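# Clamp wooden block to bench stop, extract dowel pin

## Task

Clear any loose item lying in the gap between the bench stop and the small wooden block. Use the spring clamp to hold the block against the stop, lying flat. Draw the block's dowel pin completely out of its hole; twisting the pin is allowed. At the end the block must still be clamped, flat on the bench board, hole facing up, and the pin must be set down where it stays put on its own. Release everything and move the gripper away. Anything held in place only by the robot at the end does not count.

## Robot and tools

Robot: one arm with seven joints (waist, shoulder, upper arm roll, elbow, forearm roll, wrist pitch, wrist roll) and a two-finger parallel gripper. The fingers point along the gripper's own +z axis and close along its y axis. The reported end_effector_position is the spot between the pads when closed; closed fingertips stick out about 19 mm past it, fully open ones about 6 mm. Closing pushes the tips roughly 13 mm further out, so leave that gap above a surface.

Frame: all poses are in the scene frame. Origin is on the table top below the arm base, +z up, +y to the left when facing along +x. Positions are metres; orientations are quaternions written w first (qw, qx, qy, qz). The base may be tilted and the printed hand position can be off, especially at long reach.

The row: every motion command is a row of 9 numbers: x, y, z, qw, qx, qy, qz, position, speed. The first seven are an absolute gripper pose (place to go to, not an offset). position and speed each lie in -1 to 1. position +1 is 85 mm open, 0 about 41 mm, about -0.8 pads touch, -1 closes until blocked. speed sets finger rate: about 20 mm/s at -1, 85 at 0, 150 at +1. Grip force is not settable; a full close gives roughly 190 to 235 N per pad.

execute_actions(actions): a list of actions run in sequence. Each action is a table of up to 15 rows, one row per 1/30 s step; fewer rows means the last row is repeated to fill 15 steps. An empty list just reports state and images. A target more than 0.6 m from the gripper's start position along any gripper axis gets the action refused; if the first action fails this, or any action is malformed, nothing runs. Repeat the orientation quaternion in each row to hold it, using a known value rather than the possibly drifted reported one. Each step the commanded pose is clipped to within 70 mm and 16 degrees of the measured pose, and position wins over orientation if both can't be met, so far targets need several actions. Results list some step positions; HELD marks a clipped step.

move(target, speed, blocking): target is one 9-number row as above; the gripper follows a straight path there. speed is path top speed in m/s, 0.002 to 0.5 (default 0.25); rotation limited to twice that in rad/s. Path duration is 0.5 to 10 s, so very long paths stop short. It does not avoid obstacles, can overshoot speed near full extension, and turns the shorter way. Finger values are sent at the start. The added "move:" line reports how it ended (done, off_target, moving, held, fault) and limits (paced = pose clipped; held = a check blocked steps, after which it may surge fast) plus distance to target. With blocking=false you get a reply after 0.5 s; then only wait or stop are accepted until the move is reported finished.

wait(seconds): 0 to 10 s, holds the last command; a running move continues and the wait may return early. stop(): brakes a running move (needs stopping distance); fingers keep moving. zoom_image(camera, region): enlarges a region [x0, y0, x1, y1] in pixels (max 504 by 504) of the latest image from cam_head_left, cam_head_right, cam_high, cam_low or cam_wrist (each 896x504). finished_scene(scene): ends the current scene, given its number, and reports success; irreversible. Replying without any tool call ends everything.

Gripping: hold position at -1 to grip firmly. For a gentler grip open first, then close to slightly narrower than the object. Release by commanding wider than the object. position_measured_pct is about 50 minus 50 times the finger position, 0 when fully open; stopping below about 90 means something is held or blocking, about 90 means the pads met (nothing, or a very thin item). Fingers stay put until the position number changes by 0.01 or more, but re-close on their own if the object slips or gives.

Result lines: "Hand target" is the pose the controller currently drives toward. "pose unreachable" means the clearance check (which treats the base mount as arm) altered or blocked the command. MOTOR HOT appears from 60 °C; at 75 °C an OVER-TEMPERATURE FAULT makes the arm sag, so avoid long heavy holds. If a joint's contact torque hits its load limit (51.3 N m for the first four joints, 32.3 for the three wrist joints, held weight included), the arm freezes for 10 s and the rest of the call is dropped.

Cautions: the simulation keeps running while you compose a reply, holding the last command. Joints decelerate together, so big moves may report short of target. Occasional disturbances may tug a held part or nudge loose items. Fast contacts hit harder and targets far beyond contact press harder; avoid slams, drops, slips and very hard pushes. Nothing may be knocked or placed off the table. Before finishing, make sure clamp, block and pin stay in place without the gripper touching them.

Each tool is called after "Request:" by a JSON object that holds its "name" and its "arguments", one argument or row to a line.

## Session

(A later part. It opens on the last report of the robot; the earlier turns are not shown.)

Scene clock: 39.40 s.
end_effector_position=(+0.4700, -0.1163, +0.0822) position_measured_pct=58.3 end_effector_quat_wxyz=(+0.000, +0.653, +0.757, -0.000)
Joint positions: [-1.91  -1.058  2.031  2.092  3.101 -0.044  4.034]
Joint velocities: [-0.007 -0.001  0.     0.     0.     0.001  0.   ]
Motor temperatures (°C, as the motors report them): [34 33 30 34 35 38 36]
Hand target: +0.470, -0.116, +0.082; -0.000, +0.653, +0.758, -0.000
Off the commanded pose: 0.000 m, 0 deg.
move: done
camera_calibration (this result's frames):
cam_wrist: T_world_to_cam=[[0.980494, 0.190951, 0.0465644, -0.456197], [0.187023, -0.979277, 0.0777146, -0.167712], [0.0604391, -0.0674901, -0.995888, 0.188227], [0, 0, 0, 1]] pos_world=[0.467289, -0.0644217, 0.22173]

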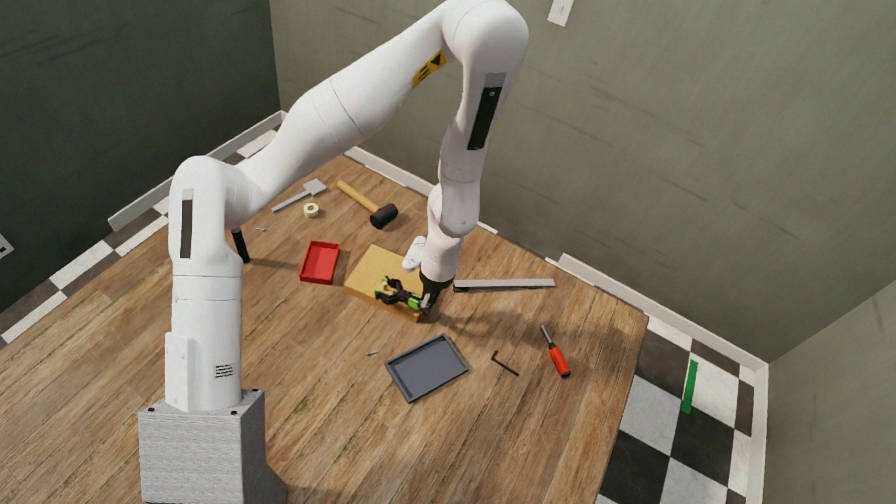

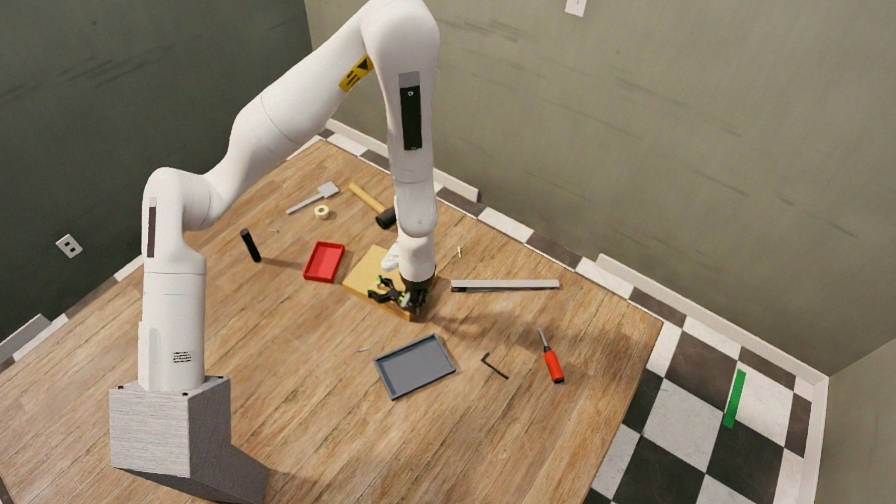

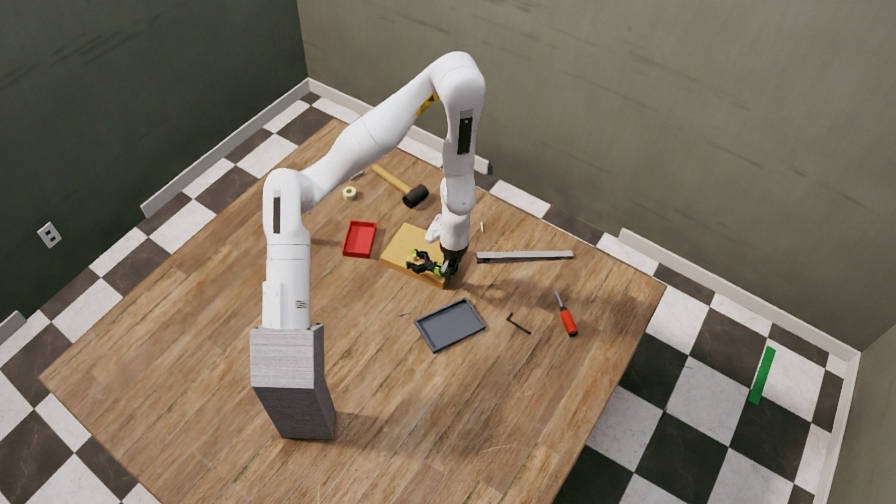

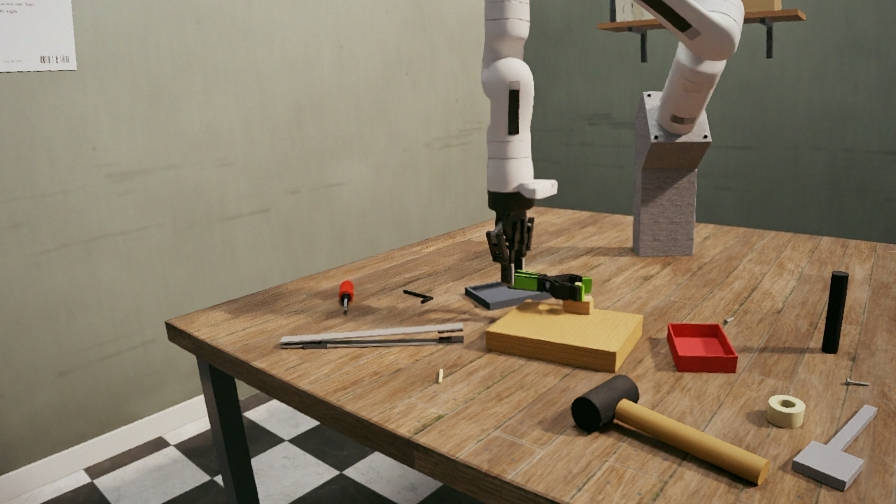

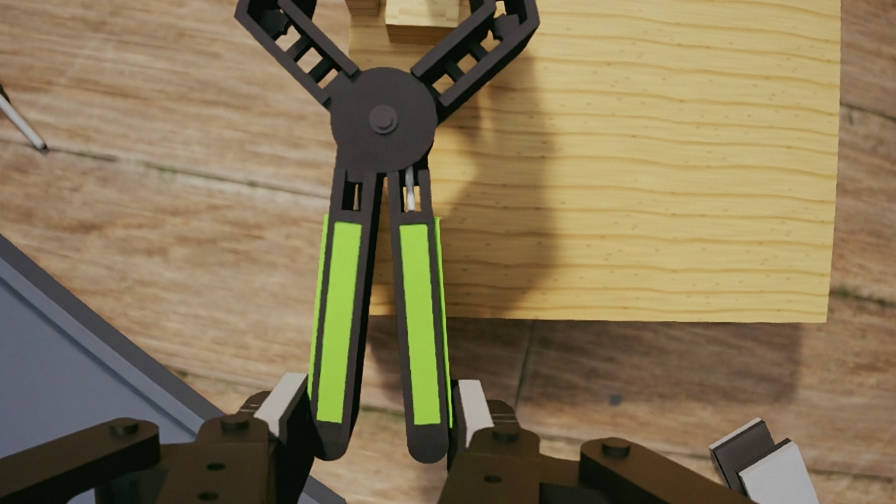

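Request:
{"name": "move", "arguments": {
  "target": [0.4725,-0.1156,0.082,0,0.6528,0.7576,0,-0.26,-0.8],
  "speed": 0.02
}}

Request:
{"name": "move", "arguments": {
  "target": [0.4725,-0.1156,0.061,0,0.6528,0.7576,0,-0.26,-0.8],
  "speed": 0.03
}}

Request:
{"name": "zoom_image", "arguments": {
  "camera": "cam_low",
  "region": [480, 230, 640, 340]
}}

Request:
{"name": "zoom_image", "arguments": {
  "camera": "cam_head_left",
  "region": [340, 240, 460, 330]
}}

Scene clock: 40.57 s.
end_effector_position=(+0.4725, -0.1156, +0.0820) position_measured_pct=62.7 end_effector_quat_wxyz=(+0.000, +0.653, +0.758, +0.000)
Joint positions: [-1.913 -1.055  2.03   2.087  3.098 -0.049  4.031]
Joint velocities: [-0.     0.003 -0.     0.     0.001  0.002  0.   ]
Motor temperatures (°C, as the motors report them): [34 33 30 34 35 38 36]
Hand target: +0.473, -0.116, +0.082; +0.000, +0.653, +0.758, +0.000
Off the commanded pose: 0.000 m, 0 deg.
move: done
camera_calibration (this result's frames):
cam_wrist: T_world_to_cam=[[0.980473, 0.191088, 0.0464575, -0.458726], [0.187209, -0.979296, 0.0770147, -0.167559], [0.0602122, -0.0668136, -0.995947, 0.188096], [0, 0, 0, 1]] pos_world=[0.469811, -0.063866, 0.221549]

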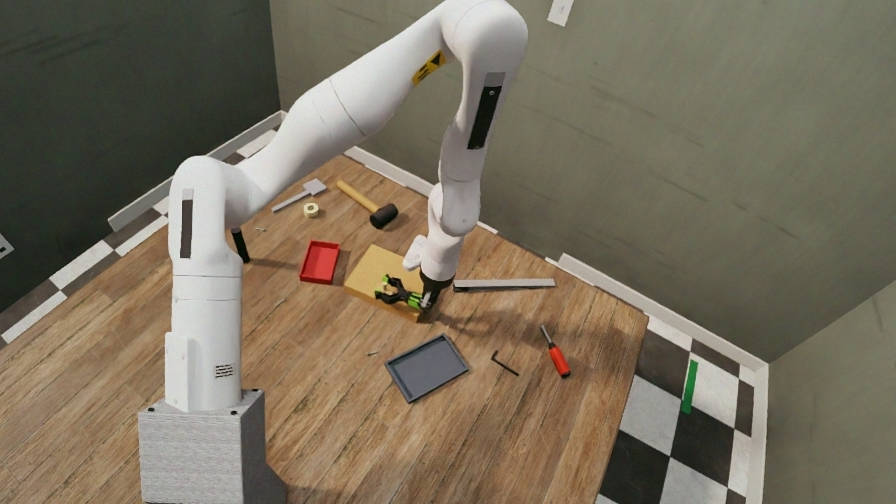

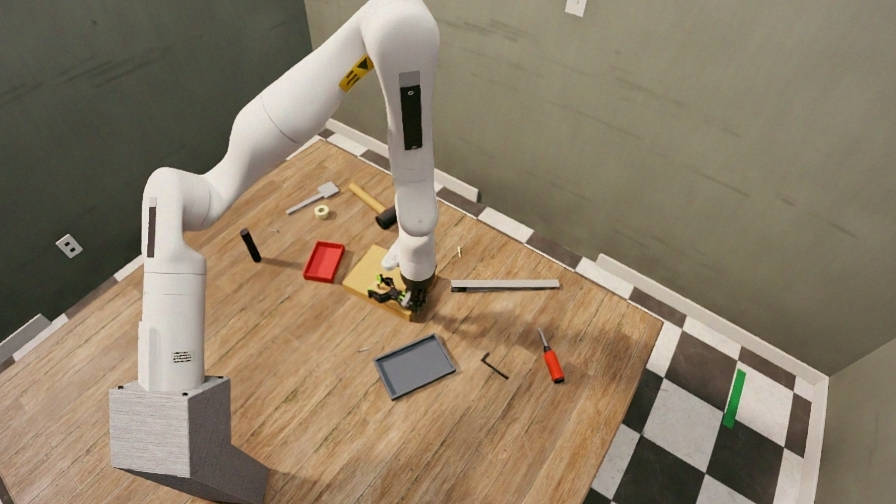

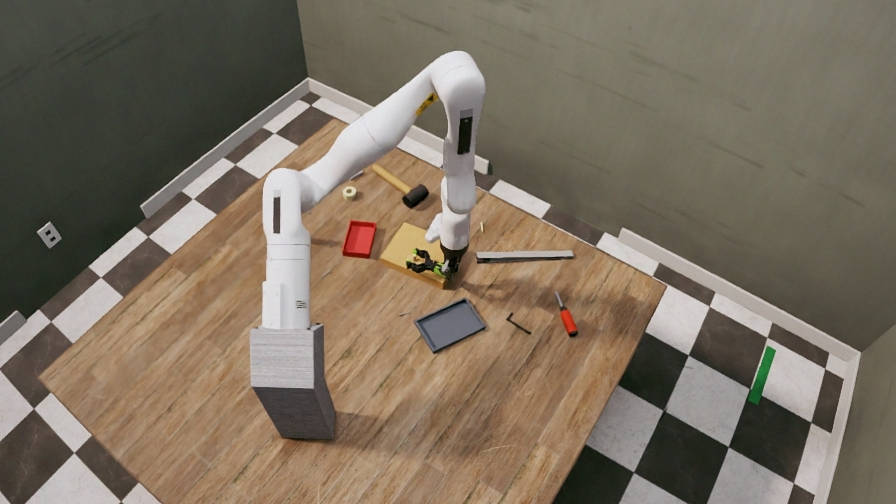

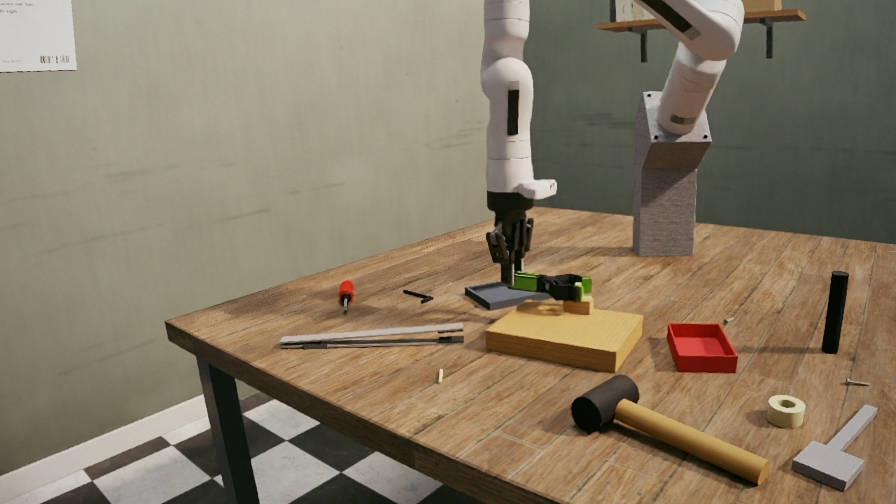

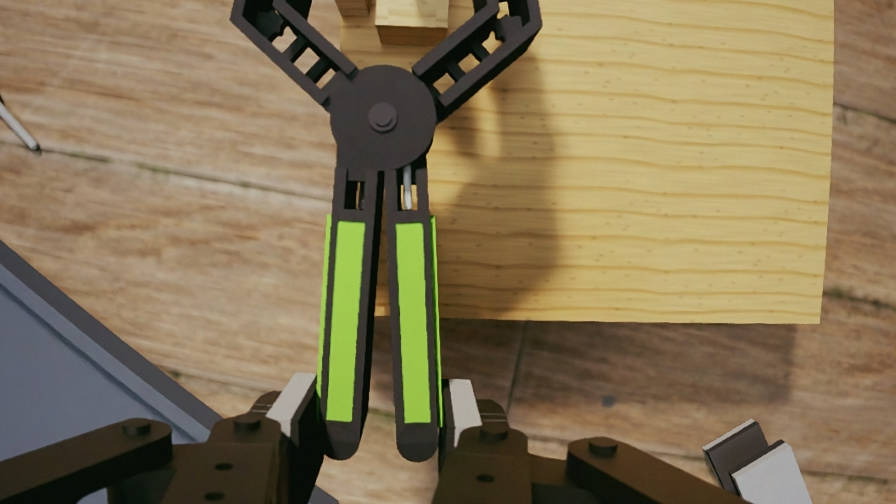

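Scene clock: 41.53 s.
end_effector_position=(+0.4725, -0.1157, +0.0611) position_measured_pct=62.7 end_effector_quat_wxyz=(+0.000, +0.653, +0.758, -0.000)
Joint positions: [-1.969 -1.082  2.056  2.067  3.099 -0.012  4.031]
Joint velocities: [-0.004 -0.001 -0.    -0.001  0.     0.    -0.001]
Motor temperatures (°C, as the motors report them): [34 33 30 34 35 38 36]
Hand target: +0.472, -0.116, +0.061; -0.000, +0.653, +0.758, -0.000
Off the commanded pose: 0.000 m, 0 deg.
move: done
camera_calibration (this result's frames):
cam_wrist: T_world_to_cam=[[0.980478, 0.191053, 0.0464977, -0.457737], [0.187147, -0.979275, 0.0774322, -0.166071], [0.0603277, -0.0672186, -0.995913, 0.167189], [0, 0, 0, 1]] pos_world=[0.469795, -0.063939, 0.200649]

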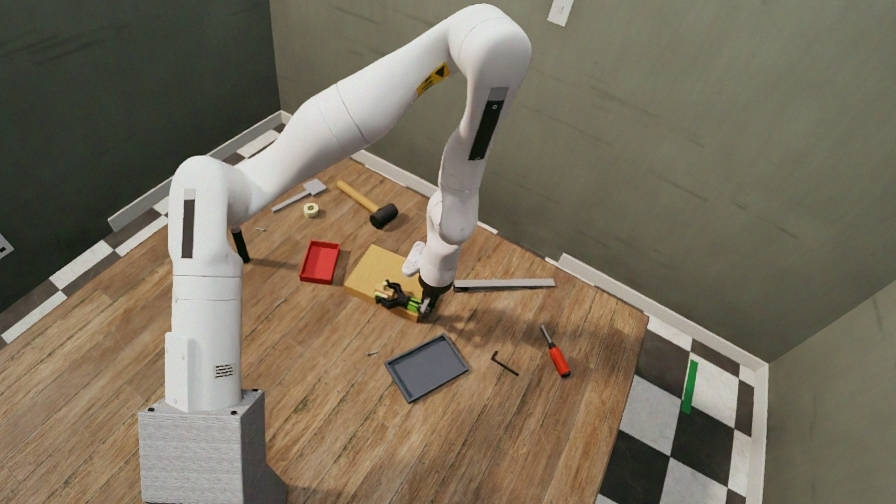

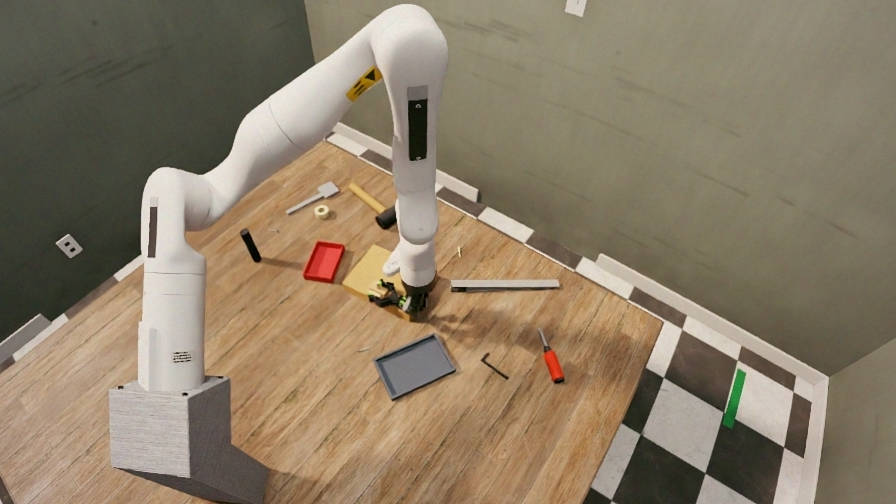

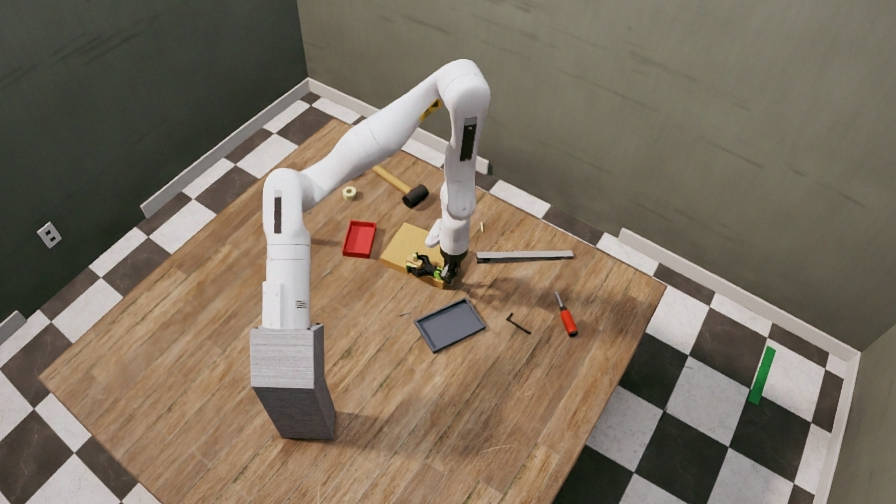

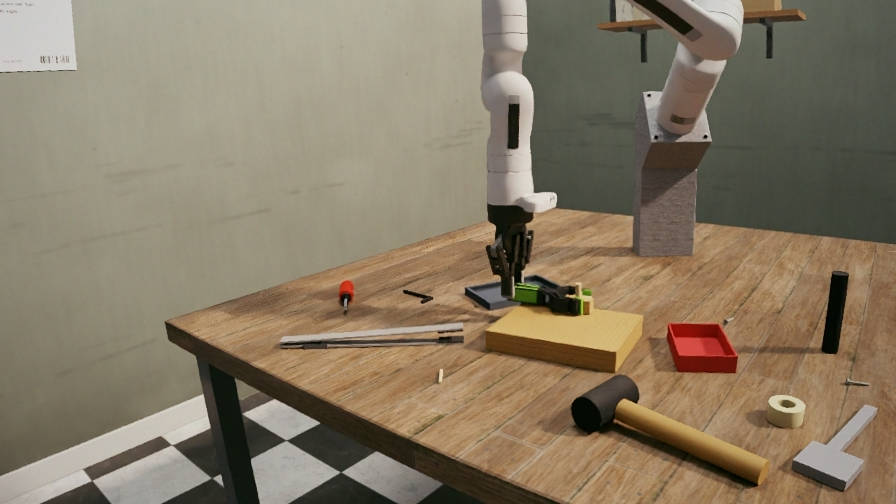

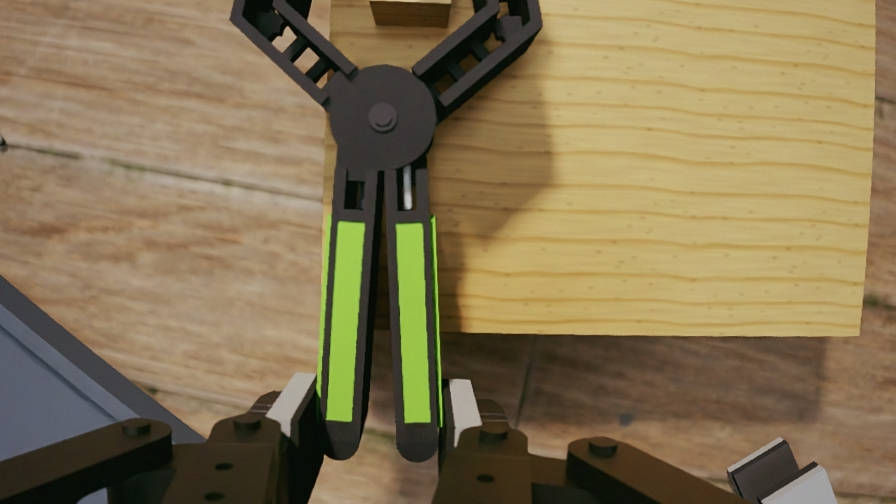

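Region (480, 230, 640, 340) of cam_low's 896x504 image, scaled by 3.150, with more detail than that image has; it fills the top 346 rows of this view, and the rest is white.

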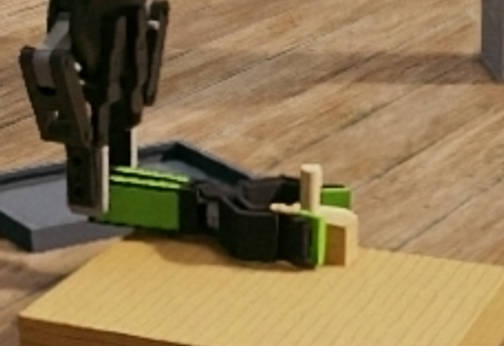

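Region (340, 240, 460, 330) of cam_head_left's 896x504 image, scaled by 4.200, with more detail than that image has; it fills the top 378 rows of this view, and the rest is white.

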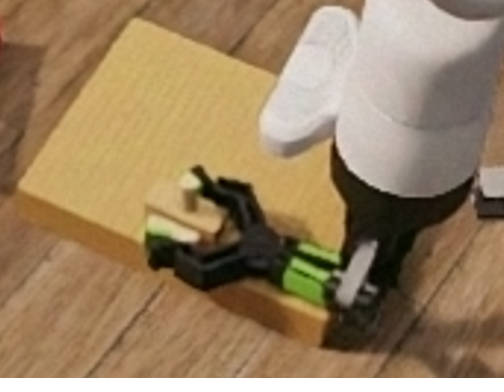

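Request:
{"name": "move", "arguments": {
  "target": [0.4713,-0.1158,0.058,0,0.6528,0.7576,0,0.3,-1],
  "speed": 0.006
}}

Request:
{"name": "move", "arguments": {
  "target": [0.4713,-0.1158,0.10,0,0.6528,0.7576,0,0.3,0],
  "speed": 0.12
}}

Request:
{"name": "move", "arguments": {
  "target": [0.462,-0.045,0.13,0,0.6528,0.7576,0,-0.3,0],
  "speed": 0.15
}}

Request:
{"name": "zoom_image", "arguments": {
  "camera": "cam_low",
  "region": [480, 230, 640, 340]
}}

Scene clock: 43.67 s.
end_effector_position=(+0.4713, -0.1158, +0.0580) position_measured_pct=34.9 end_effector_quat_wxyz=(+0.000, +0.653, +0.758, -0.000)
Joint positions: [-1.976 -1.088  2.061  2.067  3.101 -0.005  4.033]
Joint velocities: [-0.    -0.001 -0.    -0.001  0.     0.001  0.   ]
Motor temperatures (°C, as the motors report them): [34 33 30 34 35 38 36]
Hand target: +0.471, -0.116, +0.058; -0.000, +0.653, +0.758, -0.000
Off the commanded pose: 0.000 m, 0 deg.
move: done
camera_calibration (this result's frames):
cam_wrist: T_world_to_cam=[[0.980464, 0.19114, 0.0464233, -0.456382], [0.187262, -0.979284, 0.0770379, -0.165701], [0.0601867, -0.0668395, -0.995947, 0.164255], [0, 0, 0, 1]] pos_world=[0.46861, -0.0640569, 0.197542]

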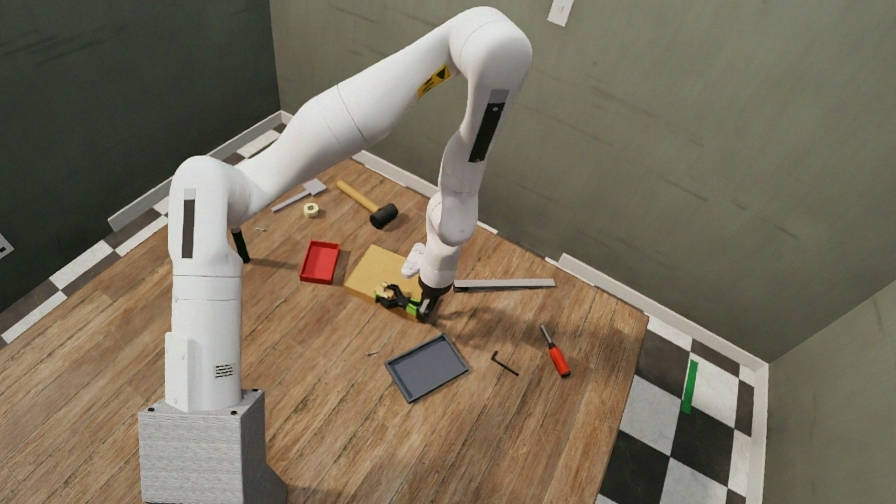

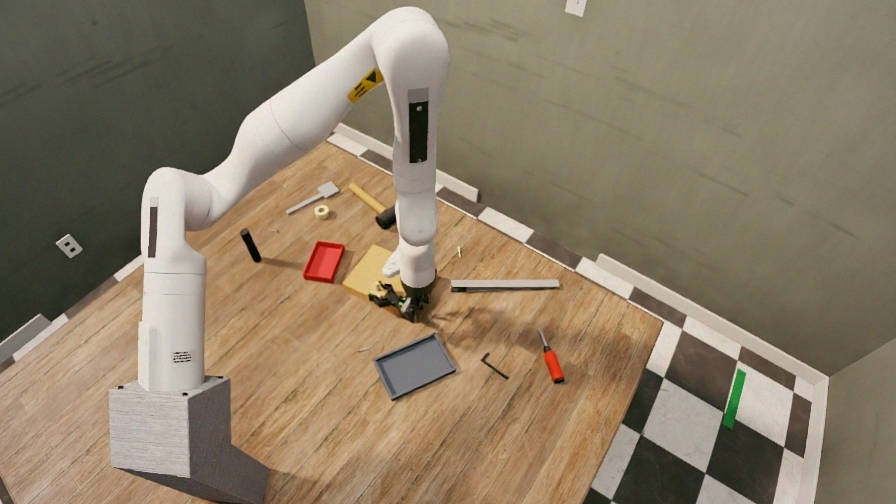

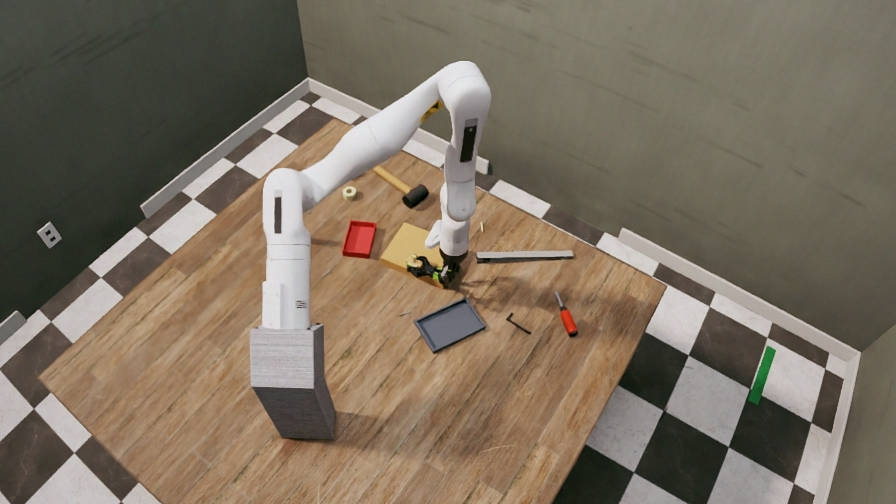

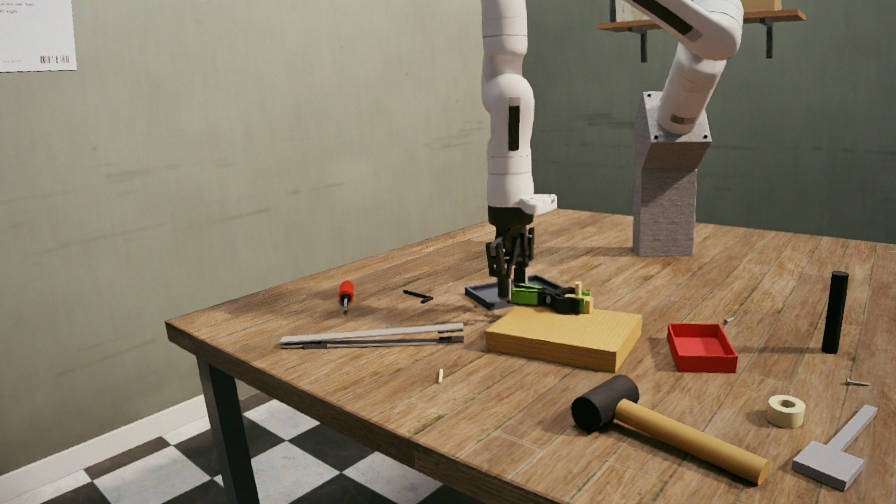

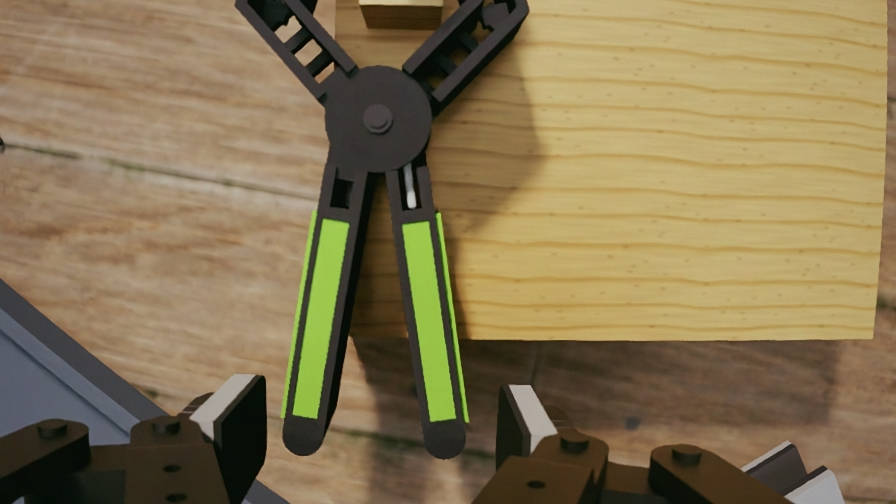

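Scene clock: 44.47 s.
end_effector_position=(+0.4714, -0.1156, +0.0998) position_measured_pct=34.9 end_effector_quat_wxyz=(-0.000, +0.653, +0.758, +0.000)
Joint positions: [-1.862 -1.034  2.006  2.103  3.098 -0.082  4.033]
Joint velocities: [ 0.008  0.004 -0.    -0.001 -0.001  0.     0.001]
Motor temperatures (°C, as the motors report them): [34 33 30 34 35 38 36]
Hand target: +0.471, -0.116, +0.100; +0.000, +0.653, +0.758, +0.000
Off the commanded pose: 0.000 m, 0 deg.
move: done
camera_calibration (this result's frames):
cam_wrist: T_world_to_cam=[[0.98043, 0.191341, 0.0463242, -0.458374], [0.187512, -0.979292, 0.0763241, -0.168785], [0.0599688, -0.0661441, -0.996006, 0.206092], [0, 0, 0, 1]] pos_world=[0.468694, -0.0639528, 0.239385]

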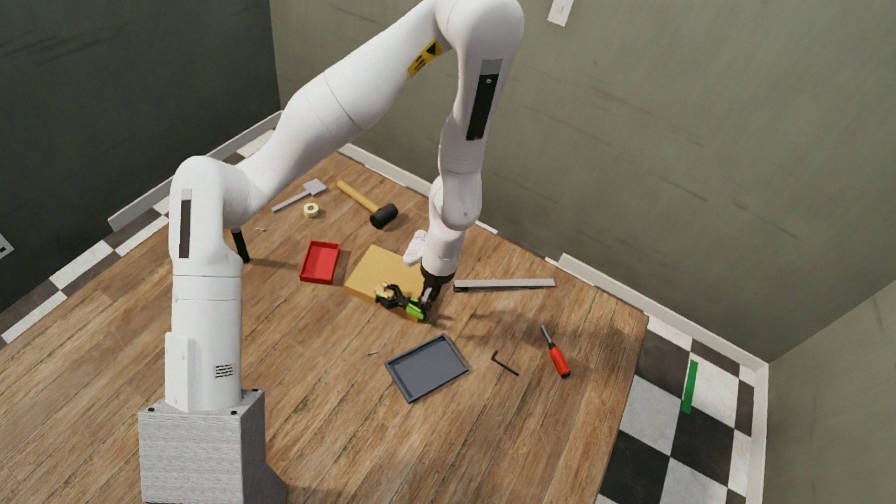

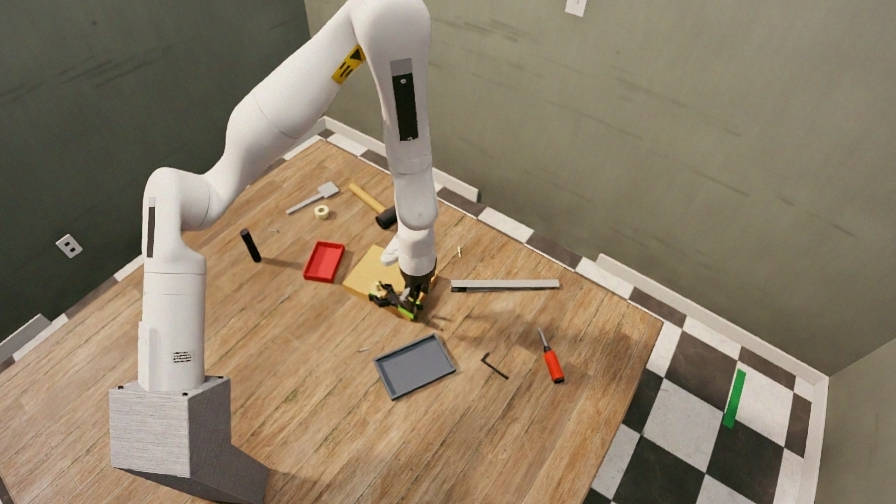

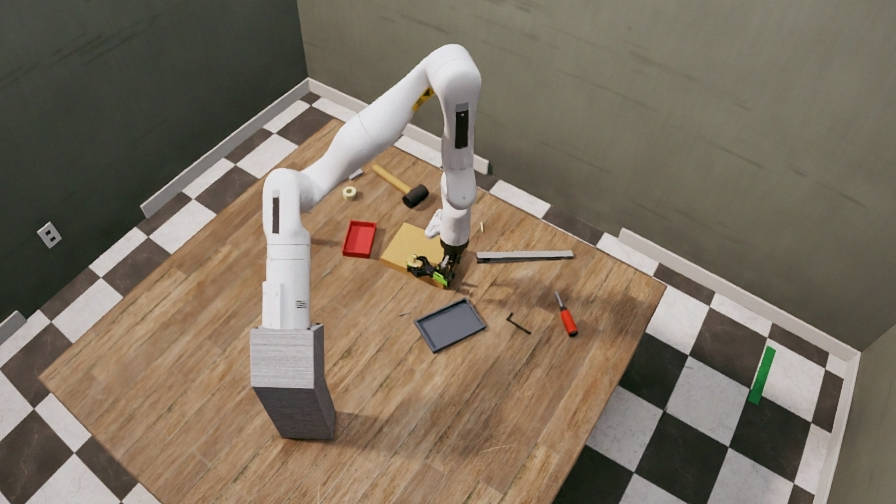

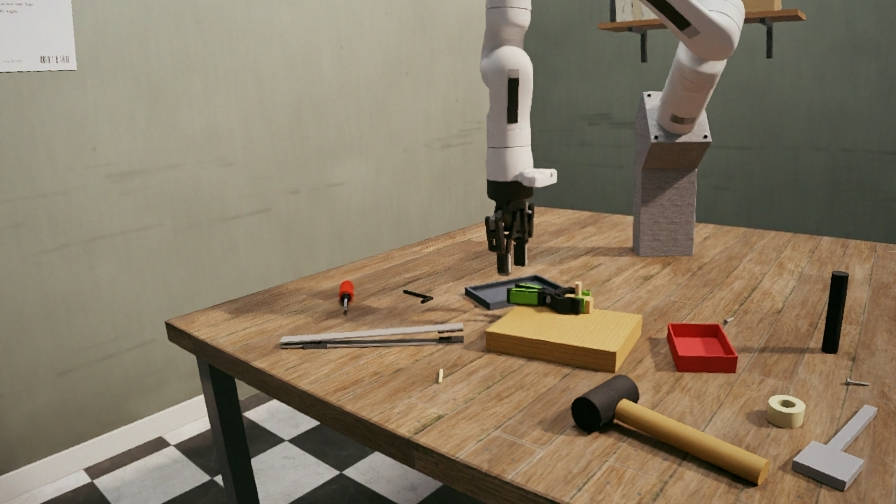

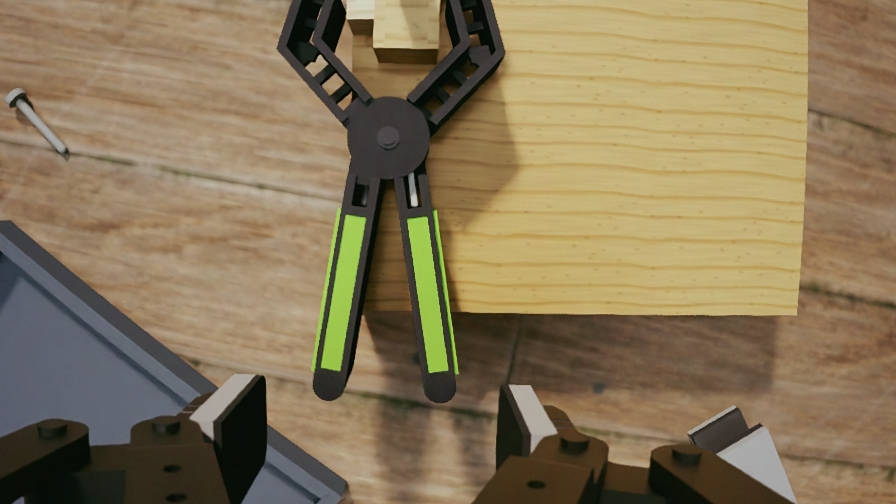

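Scene clock: 45.37 s.
end_effector_position=(+0.4622, -0.0446, +0.1300) position_measured_pct=65.1 end_effector_quat_wxyz=(-0.000, +0.653, +0.757, +0.001)
Joint positions: [-1.807 -0.892  1.878  2.284  3.022  0.005  3.957]
Joint velocities: [ 0.005  0.01  -0.     0.003 -0.001  0.001  0.   ]
Motor temperatures (°C, as the motors report them): [34 33 30 34 35 38 36]
Hand target: +0.462, -0.045, +0.130; +0.000, +0.653, +0.758, +0.000
Off the commanded pose: 0.000 m, 0 deg.
move: done
camera_calibration (this result's frames):
cam_wrist: T_world_to_cam=[[0.980501, 0.190769, 0.0471611, -0.464525], [0.186936, -0.979466, 0.0755018, -0.0994248], [0.0605961, -0.0652135, -0.99603, 0.241133], [0, 0, 0, 1]] pos_world=[0.459441, 0.00695857, 0.26959]

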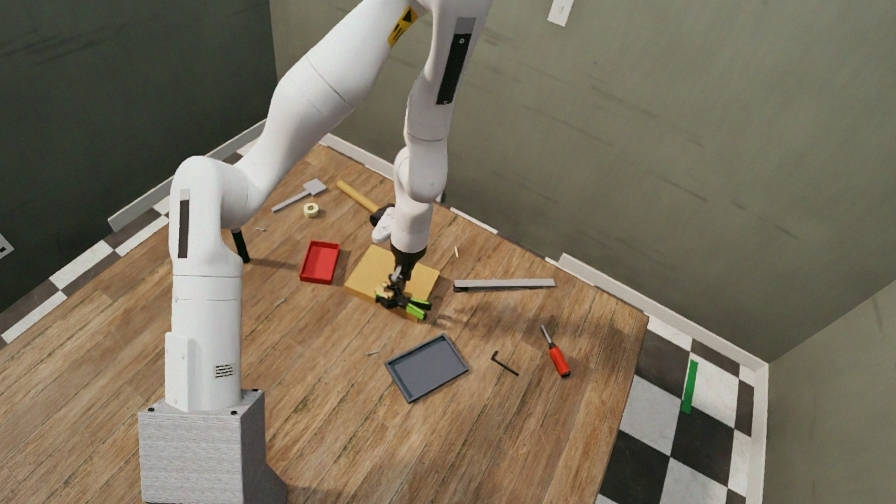

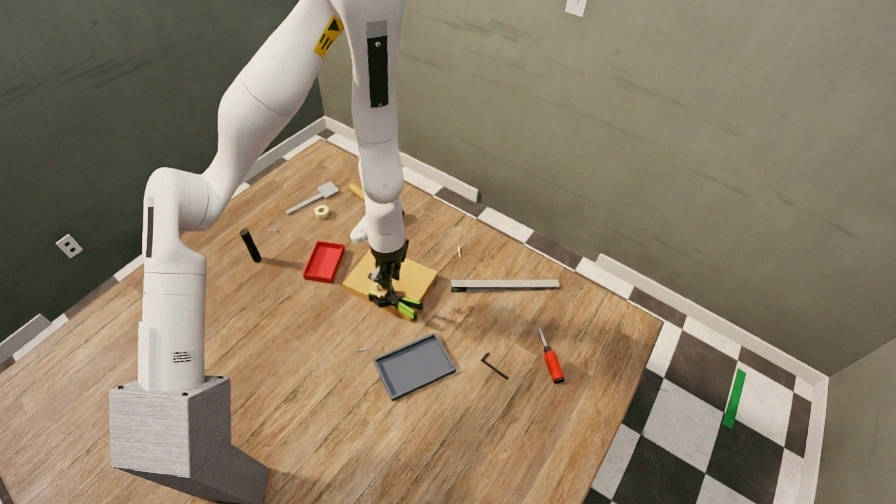

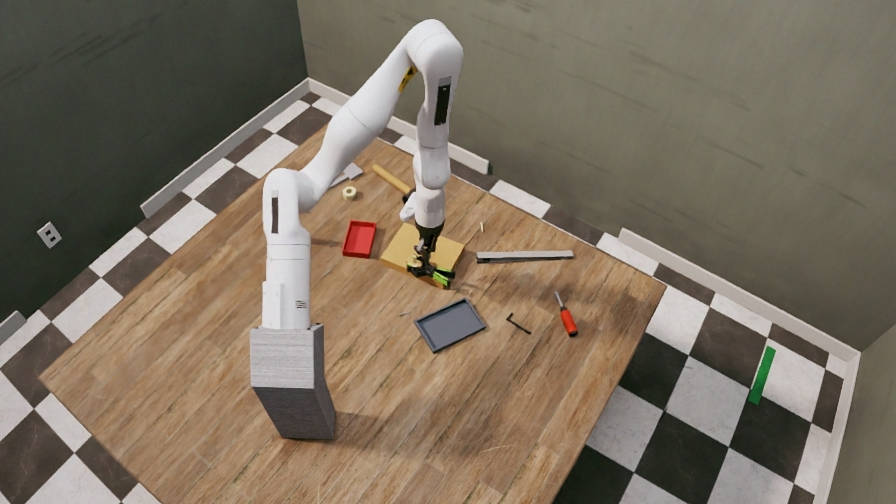

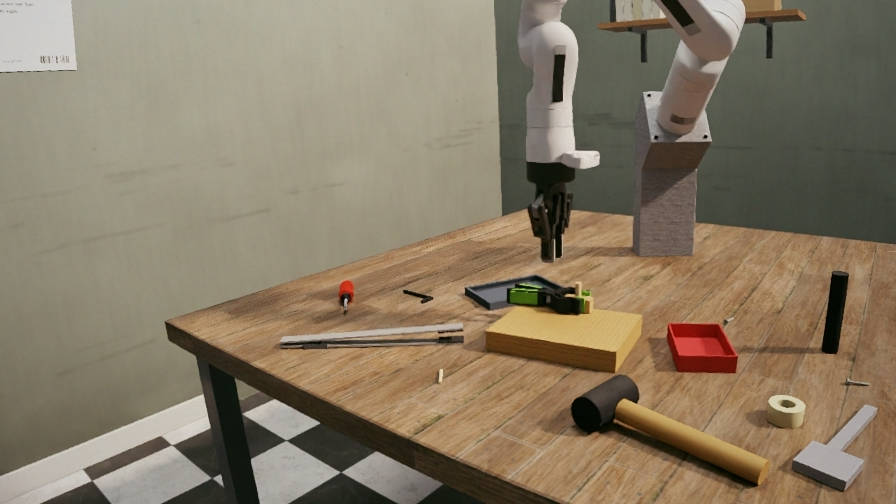

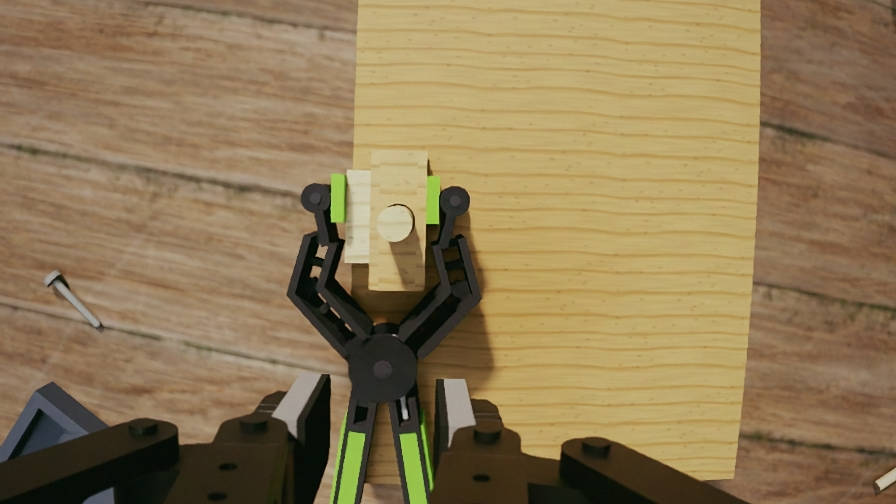

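Region (480, 230, 640, 340) of cam_low's 896x504 image, scaled by 3.150, with more detail than that image has; it fills the top 346 rows of this view, and the rest is white.

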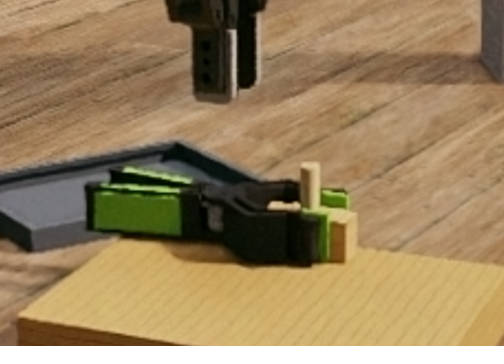

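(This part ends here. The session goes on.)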